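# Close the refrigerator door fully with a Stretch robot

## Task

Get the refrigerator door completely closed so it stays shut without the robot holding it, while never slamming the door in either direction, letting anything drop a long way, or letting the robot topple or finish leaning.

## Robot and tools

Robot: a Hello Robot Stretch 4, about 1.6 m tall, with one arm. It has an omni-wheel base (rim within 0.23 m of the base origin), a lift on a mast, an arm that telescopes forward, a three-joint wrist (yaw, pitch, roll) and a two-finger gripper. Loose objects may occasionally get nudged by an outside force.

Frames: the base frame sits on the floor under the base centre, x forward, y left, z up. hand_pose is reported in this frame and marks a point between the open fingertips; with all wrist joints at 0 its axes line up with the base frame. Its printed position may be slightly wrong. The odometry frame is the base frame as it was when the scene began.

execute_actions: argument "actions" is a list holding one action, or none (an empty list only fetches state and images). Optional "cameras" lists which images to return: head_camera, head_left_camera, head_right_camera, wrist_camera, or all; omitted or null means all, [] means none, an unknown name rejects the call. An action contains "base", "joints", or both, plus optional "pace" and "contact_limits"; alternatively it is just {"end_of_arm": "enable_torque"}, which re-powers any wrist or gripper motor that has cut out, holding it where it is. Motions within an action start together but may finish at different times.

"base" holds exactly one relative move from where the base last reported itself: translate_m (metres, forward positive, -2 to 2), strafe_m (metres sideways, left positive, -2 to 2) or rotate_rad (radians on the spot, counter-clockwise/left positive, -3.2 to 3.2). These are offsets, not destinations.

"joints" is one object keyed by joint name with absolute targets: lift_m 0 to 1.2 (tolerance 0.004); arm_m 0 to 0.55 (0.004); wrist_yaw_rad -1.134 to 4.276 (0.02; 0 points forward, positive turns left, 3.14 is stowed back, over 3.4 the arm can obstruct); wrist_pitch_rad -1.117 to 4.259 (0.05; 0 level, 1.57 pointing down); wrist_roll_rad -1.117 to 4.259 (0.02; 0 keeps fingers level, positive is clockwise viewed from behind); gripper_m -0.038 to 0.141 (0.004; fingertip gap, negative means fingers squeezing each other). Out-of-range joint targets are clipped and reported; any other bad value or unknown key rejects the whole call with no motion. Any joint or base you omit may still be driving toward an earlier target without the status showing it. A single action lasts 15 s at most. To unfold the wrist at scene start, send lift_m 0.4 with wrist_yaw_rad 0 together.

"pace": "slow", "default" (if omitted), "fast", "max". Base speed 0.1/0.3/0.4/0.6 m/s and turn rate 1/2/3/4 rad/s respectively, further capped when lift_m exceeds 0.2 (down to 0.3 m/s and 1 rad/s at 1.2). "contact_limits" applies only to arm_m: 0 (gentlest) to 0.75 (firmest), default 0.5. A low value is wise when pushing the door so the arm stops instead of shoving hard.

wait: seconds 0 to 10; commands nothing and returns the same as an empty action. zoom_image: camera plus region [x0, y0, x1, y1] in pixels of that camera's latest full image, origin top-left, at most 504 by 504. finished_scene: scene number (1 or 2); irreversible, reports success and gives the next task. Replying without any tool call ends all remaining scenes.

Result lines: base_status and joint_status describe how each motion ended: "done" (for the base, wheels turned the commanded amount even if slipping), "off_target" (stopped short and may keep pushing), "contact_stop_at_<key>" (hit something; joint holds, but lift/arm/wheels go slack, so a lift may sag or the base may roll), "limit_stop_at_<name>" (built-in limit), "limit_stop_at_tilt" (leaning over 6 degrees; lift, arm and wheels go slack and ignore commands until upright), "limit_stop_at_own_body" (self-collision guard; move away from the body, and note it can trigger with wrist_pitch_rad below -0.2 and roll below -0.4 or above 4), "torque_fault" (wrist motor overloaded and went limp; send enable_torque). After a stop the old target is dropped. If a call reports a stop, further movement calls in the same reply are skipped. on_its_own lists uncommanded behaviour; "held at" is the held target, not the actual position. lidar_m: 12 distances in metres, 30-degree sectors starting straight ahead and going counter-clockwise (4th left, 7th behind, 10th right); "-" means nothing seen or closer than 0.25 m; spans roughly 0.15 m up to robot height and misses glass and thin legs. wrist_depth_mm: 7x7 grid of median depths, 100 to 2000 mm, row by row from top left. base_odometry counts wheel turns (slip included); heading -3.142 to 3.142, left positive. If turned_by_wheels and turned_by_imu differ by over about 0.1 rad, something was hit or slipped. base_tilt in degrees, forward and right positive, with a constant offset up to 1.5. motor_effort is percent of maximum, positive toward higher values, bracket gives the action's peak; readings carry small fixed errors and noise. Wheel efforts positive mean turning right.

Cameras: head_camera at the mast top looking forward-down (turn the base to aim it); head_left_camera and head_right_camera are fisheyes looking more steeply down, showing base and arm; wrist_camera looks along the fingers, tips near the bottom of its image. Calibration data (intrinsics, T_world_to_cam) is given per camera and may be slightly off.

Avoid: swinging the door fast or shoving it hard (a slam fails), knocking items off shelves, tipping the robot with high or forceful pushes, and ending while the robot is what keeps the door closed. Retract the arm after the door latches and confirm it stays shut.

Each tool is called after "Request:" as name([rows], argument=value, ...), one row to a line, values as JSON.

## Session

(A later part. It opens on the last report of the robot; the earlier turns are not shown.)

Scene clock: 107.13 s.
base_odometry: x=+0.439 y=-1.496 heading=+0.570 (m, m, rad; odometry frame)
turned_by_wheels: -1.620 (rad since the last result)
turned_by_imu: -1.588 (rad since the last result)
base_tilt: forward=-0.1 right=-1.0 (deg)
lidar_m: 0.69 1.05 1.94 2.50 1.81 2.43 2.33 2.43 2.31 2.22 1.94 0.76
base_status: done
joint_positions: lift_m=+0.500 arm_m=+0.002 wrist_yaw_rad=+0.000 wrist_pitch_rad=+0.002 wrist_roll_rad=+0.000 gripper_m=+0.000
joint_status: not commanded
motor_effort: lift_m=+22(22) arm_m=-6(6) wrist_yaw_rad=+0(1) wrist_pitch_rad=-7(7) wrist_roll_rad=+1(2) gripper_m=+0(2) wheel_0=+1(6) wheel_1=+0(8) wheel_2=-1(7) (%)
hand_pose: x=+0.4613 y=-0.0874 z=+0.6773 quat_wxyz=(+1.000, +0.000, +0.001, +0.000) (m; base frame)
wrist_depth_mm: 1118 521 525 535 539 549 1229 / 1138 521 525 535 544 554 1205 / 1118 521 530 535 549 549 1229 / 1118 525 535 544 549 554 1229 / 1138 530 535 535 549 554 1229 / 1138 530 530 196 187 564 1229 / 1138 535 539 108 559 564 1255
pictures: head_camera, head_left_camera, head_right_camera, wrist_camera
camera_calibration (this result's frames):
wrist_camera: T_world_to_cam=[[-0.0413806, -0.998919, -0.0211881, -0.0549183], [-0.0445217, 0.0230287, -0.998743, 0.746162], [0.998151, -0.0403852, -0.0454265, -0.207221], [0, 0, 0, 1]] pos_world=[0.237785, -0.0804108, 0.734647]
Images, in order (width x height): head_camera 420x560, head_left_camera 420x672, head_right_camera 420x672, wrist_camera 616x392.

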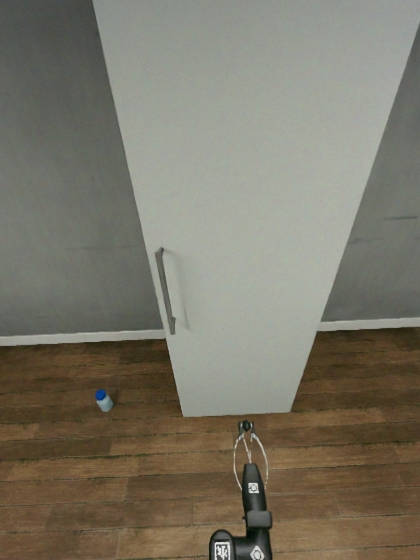

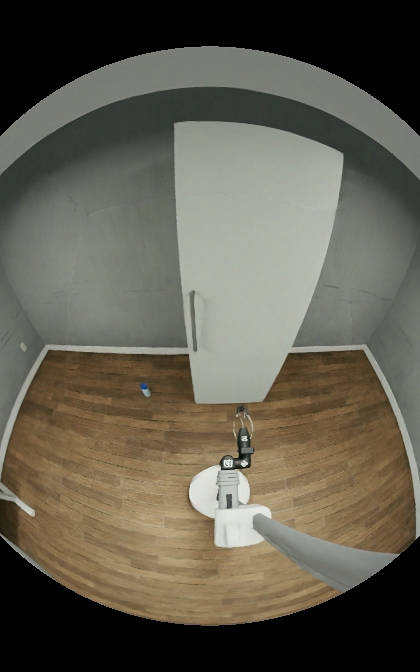

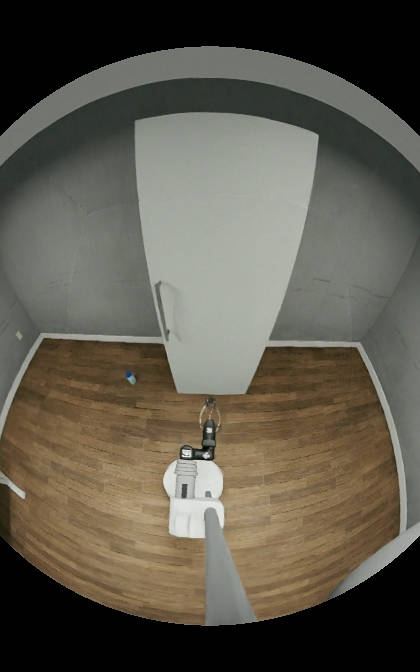

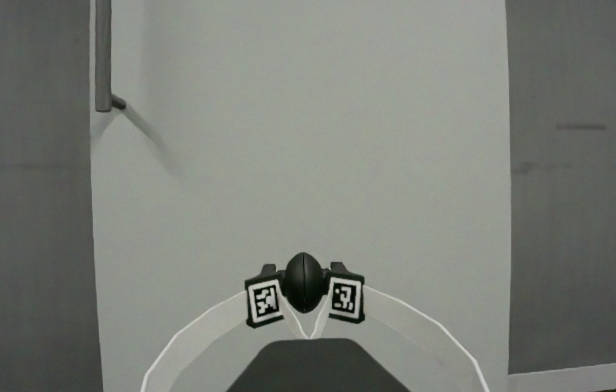

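The door looks shut or nearly shut. I'll move toward the handle side and give it a gentle push.

Request:
execute_actions([
  {"base":{"strafe_m":0.12},"joints":{"arm_m":0.22}},
], cameras=[])

Request:
execute_actions([
  {"joints":{"arm_m":0.45},"pace":"slow","contact_limits":{"arm_m":0.22}},
], cameras=[])

Scene clock: 113.03 s.
base_odometry: x=+0.374 y=-1.395 heading=+0.570 (m, m, rad; odometry frame)
turned_by_wheels: +0.000 (rad since the last result)
turned_by_imu: +0.002 (rad since the last result)
base_tilt: forward=-0.1 right=-1.0 (deg)
lidar_m: 0.66 0.99 1.94 2.37 1.75 2.24 2.34 2.43 2.44 2.35 1.95 0.76
base_status: done
joint_positions: lift_m=+0.500 arm_m=+0.219 wrist_yaw_rad=+0.000 wrist_pitch_rad=+0.002 wrist_roll_rad=+0.000 gripper_m=+0.000
joint_status: all done
motor_effort: lift_m=+22(22) arm_m=+6(7) wrist_yaw_rad=-1(0) wrist_pitch_rad=-6(6) wrist_roll_rad=+1(2) gripper_m=-5(5) wheel_0=+0(10) wheel_1=+0(9) wheel_2=+1(1) (%)
hand_pose: x=+0.6783 y=-0.0874 z=+0.6773 quat_wxyz=(+1.000, +0.000, +0.001, +0.000) (m; base frame)
wrist_depth_mm: 904 309 314 317 322 327 329 / 917 309 314 319 322 327 330 / 904 310 315 319 324 329 332 / 917 312 317 320 325 329 334 / 931 315 317 322 327 330 334 / 931 315 315 197 187 332 336 / 931 315 319 108 329 334 338
pictures: none
No camera images: the call's "cameras" was empty. Leave "cameras" out to get every camera's image.

Scene clock: 114.97 s.
base_odometry: x=+0.374 y=-1.396 heading=+0.570 (m, m, rad; odometry frame)
turned_by_wheels: +0.000 (rad since the last result)
turned_by_imu: +0.001 (rad since the last result)
base_tilt: forward=+0.0 right=-1.0 (deg)
lidar_m: 0.68 1.01 1.93 2.38 1.73 2.21 2.34 2.43 2.45 2.34 1.98 0.76
base_status: not commanded
joint_positions: lift_m=+0.500 arm_m=+0.301 wrist_yaw_rad=-0.003 wrist_pitch_rad=+0.002 wrist_roll_rad=+0.000 gripper_m=+0.000
joint_status: arm_m contact_stop (moved +0.083 of +0.231)
on_its_own: arm_m is slack since a contact_stop (your +0.450 is given up)
motor_effort: lift_m=+22(22) arm_m=+0(19) wrist_yaw_rad=+9(33) wrist_pitch_rad=-4(5) wrist_roll_rad=+2(1) gripper_m=-1(5) wheel_0=+3(3) wheel_1=+2(4) wheel_2=-3(11) (%)
contact_limits: arm_m 0.22
hand_pose: x=+0.7605 y=-0.0883 z=+0.6775 quat_wxyz=(+1.000, +0.000, +0.001, -0.002) (m; base frame)
wrist_depth_mm: 226 229 232 236 238 243 245 / 227 229 233 236 239 243 246 / 229 230 234 237 240 244 248 / 229 231 235 237 242 245 249 / 229 232 235 238 242 245 250 / 230 234 189 204 189 248 250 / 232 233 237 109 244 248 252
pictures: none
No camera images: the call's "cameras" was empty. Leave "cameras" out to get every camera's image.

Request:
execute_actions([
  {"joints":{"arm_m":0.0}},
], cameras=[])

Request:
execute_actions([
  {"base":{"strafe_m":0.55}},
], cameras=[])

Request:
execute_actions([
  {"base":{"rotate_rad":-0.8}},
], cameras=["head_camera"])

Request:
zoom_image(camera="head_camera", region=[0,100,260,450])

Scene clock: 120.97 s.
base_odometry: x=+0.374 y=-1.395 heading=+0.570 (m, m, rad; odometry frame)
turned_by_wheels: +0.000 (rad since the last result)
turned_by_imu: +0.002 (rad since the last result)
base_tilt: forward=-0.1 right=-1.0 (deg)
lidar_m: 0.68 0.98 1.92 2.37 1.69 2.22 2.36 2.43 2.42 2.35 1.99 0.74
base_status: not commanded
joint_positions: lift_m=+0.500 arm_m=+0.002 wrist_yaw_rad=+0.000 wrist_pitch_rad=+0.002 wrist_roll_rad=+0.000 gripper_m=+0.000
joint_status: all done
motor_effort: lift_m=+22(23) arm_m=-6(7) wrist_yaw_rad=+0(9) wrist_pitch_rad=-7(7) wrist_roll_rad=+1(1) gripper_m=-2(8) wheel_0=+1(3) wheel_1=+2(2) wheel_2=-1(3) (%)
hand_pose: x=+0.4613 y=-0.0874 z=+0.6773 quat_wxyz=(+1.000, +0.000, +0.001, +0.000) (m; base frame)
wrist_depth_mm: 1118 1138 525 530 544 549 554 / 1138 1138 530 535 544 549 559 / 1118 1118 530 539 544 554 559 / 1138 1138 530 539 554 559 559 / 1138 1138 535 539 549 554 569 / 1138 1160 530 197 188 559 564 / 1138 1182 535 108 559 559 569
pictures: none
No camera images: the call's "cameras" was empty. Leave "cameras" out to get every camera's image.

Scene clock: 124.13 s.
base_odometry: x=+0.077 y=-0.932 heading=+0.570 (m, m, rad; odometry frame)
turned_by_wheels: +0.000 (rad since the last result)
turned_by_imu: +0.001 (rad since the last result)
base_tilt: forward=-0.1 right=-1.1 (deg)
lidar_m: 0.84 1.41 1.89 1.81 1.24 1.46 2.34 2.44 3.02 2.89 1.04 0.84
base_status: done
joint_positions: lift_m=+0.500 arm_m=+0.002 wrist_yaw_rad=+0.000 wrist_pitch_rad=+0.002 wrist_roll_rad=+0.000 gripper_m=+0.000
joint_status: not commanded
motor_effort: lift_m=+22(22) arm_m=-6(6) wrist_yaw_rad=+0(0) wrist_pitch_rad=-6(6) wrist_roll_rad=+2(2) gripper_m=-4(2) wheel_0=+0(9) wheel_1=-2(9) wheel_2=+0(1) (%)
hand_pose: x=+0.4613 y=-0.0874 z=+0.6773 quat_wxyz=(+1.000, +0.000, +0.001, +0.000) (m; base frame)
wrist_depth_mm: 1118 1138 1160 1138 1182 723 549 / 1118 1138 1138 1160 1182 732 554 / 1118 1160 1160 1182 1182 741 554 / 1118 1138 1160 1182 1205 759 564 / 1138 1160 1160 1160 1205 759 564 / 1138 1138 1160 196 188 750 564 / 1138 1160 1182 109 1182 661 569
pictures: none
No camera images: the call's "cameras" was empty. Leave "cameras" out to get every camera's image.

Scene clock: 125.67 s.
base_odometry: x=+0.077 y=-0.932 heading=-0.230 (m, m, rad; odometry frame)
turned_by_wheels: -0.800 (rad since the last result)
turned_by_imu: -0.784 (rad since the last result)
base_tilt: forward=-0.1 right=-1.0 (deg)
lidar_m: 0.83 0.84 0.83 1.56 1.83 1.32 1.23 2.33 2.32 2.68 2.88 2.87
base_status: done
joint_positions: lift_m=+0.500 arm_m=+0.002 wrist_yaw_rad=+0.000 wrist_pitch_rad=+0.002 wrist_roll_rad=+0.000 gripper_m=+0.000
joint_status: not commanded
motor_effort: lift_m=+22(22) arm_m=-6(6) wrist_yaw_rad=+0(0) wrist_pitch_rad=-6(7) wrist_roll_rad=+2(2) gripper_m=-4(1) wheel_0=-1(9) wheel_1=+0(6) wheel_2=+0(6) (%)
hand_pose: x=+0.4613 y=-0.0874 z=+0.6773 quat_wxyz=(+1.000, +0.000, +0.001, +0.000) (m; base frame)
wrist_depth_mm: 820 654 798 1042 - - - / 831 661 809 1025 - - - / 878 676 798 1025 - - - / 891 676 798 1008 - - - / 917 676 809 946 - - - / 891 676 741 196 187 - - / 917 668 809 109 1576 1499 1537
pictures: head_camera
Images, in order (width x height): head_camera 420x560.

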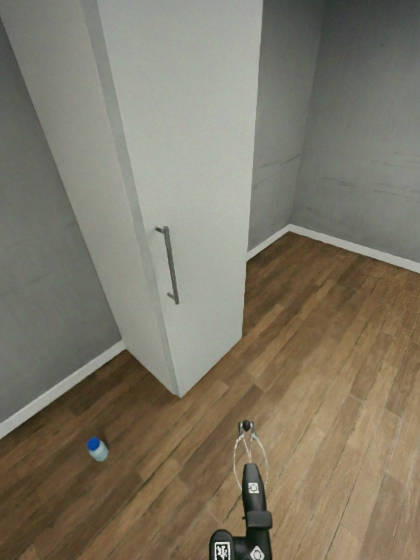

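Region (0, 100, 260, 450) of head_camera's 420x560 image, scaled by 1.440, with more detail than that image has; it fills the left 374 columns of this view, and the rest is white.

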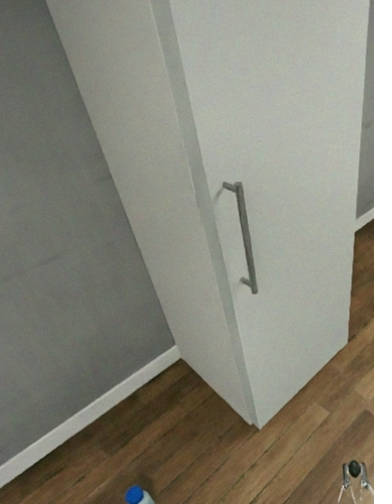

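Request:
finished_scene(scene=2)

The scene is finished: the task was done.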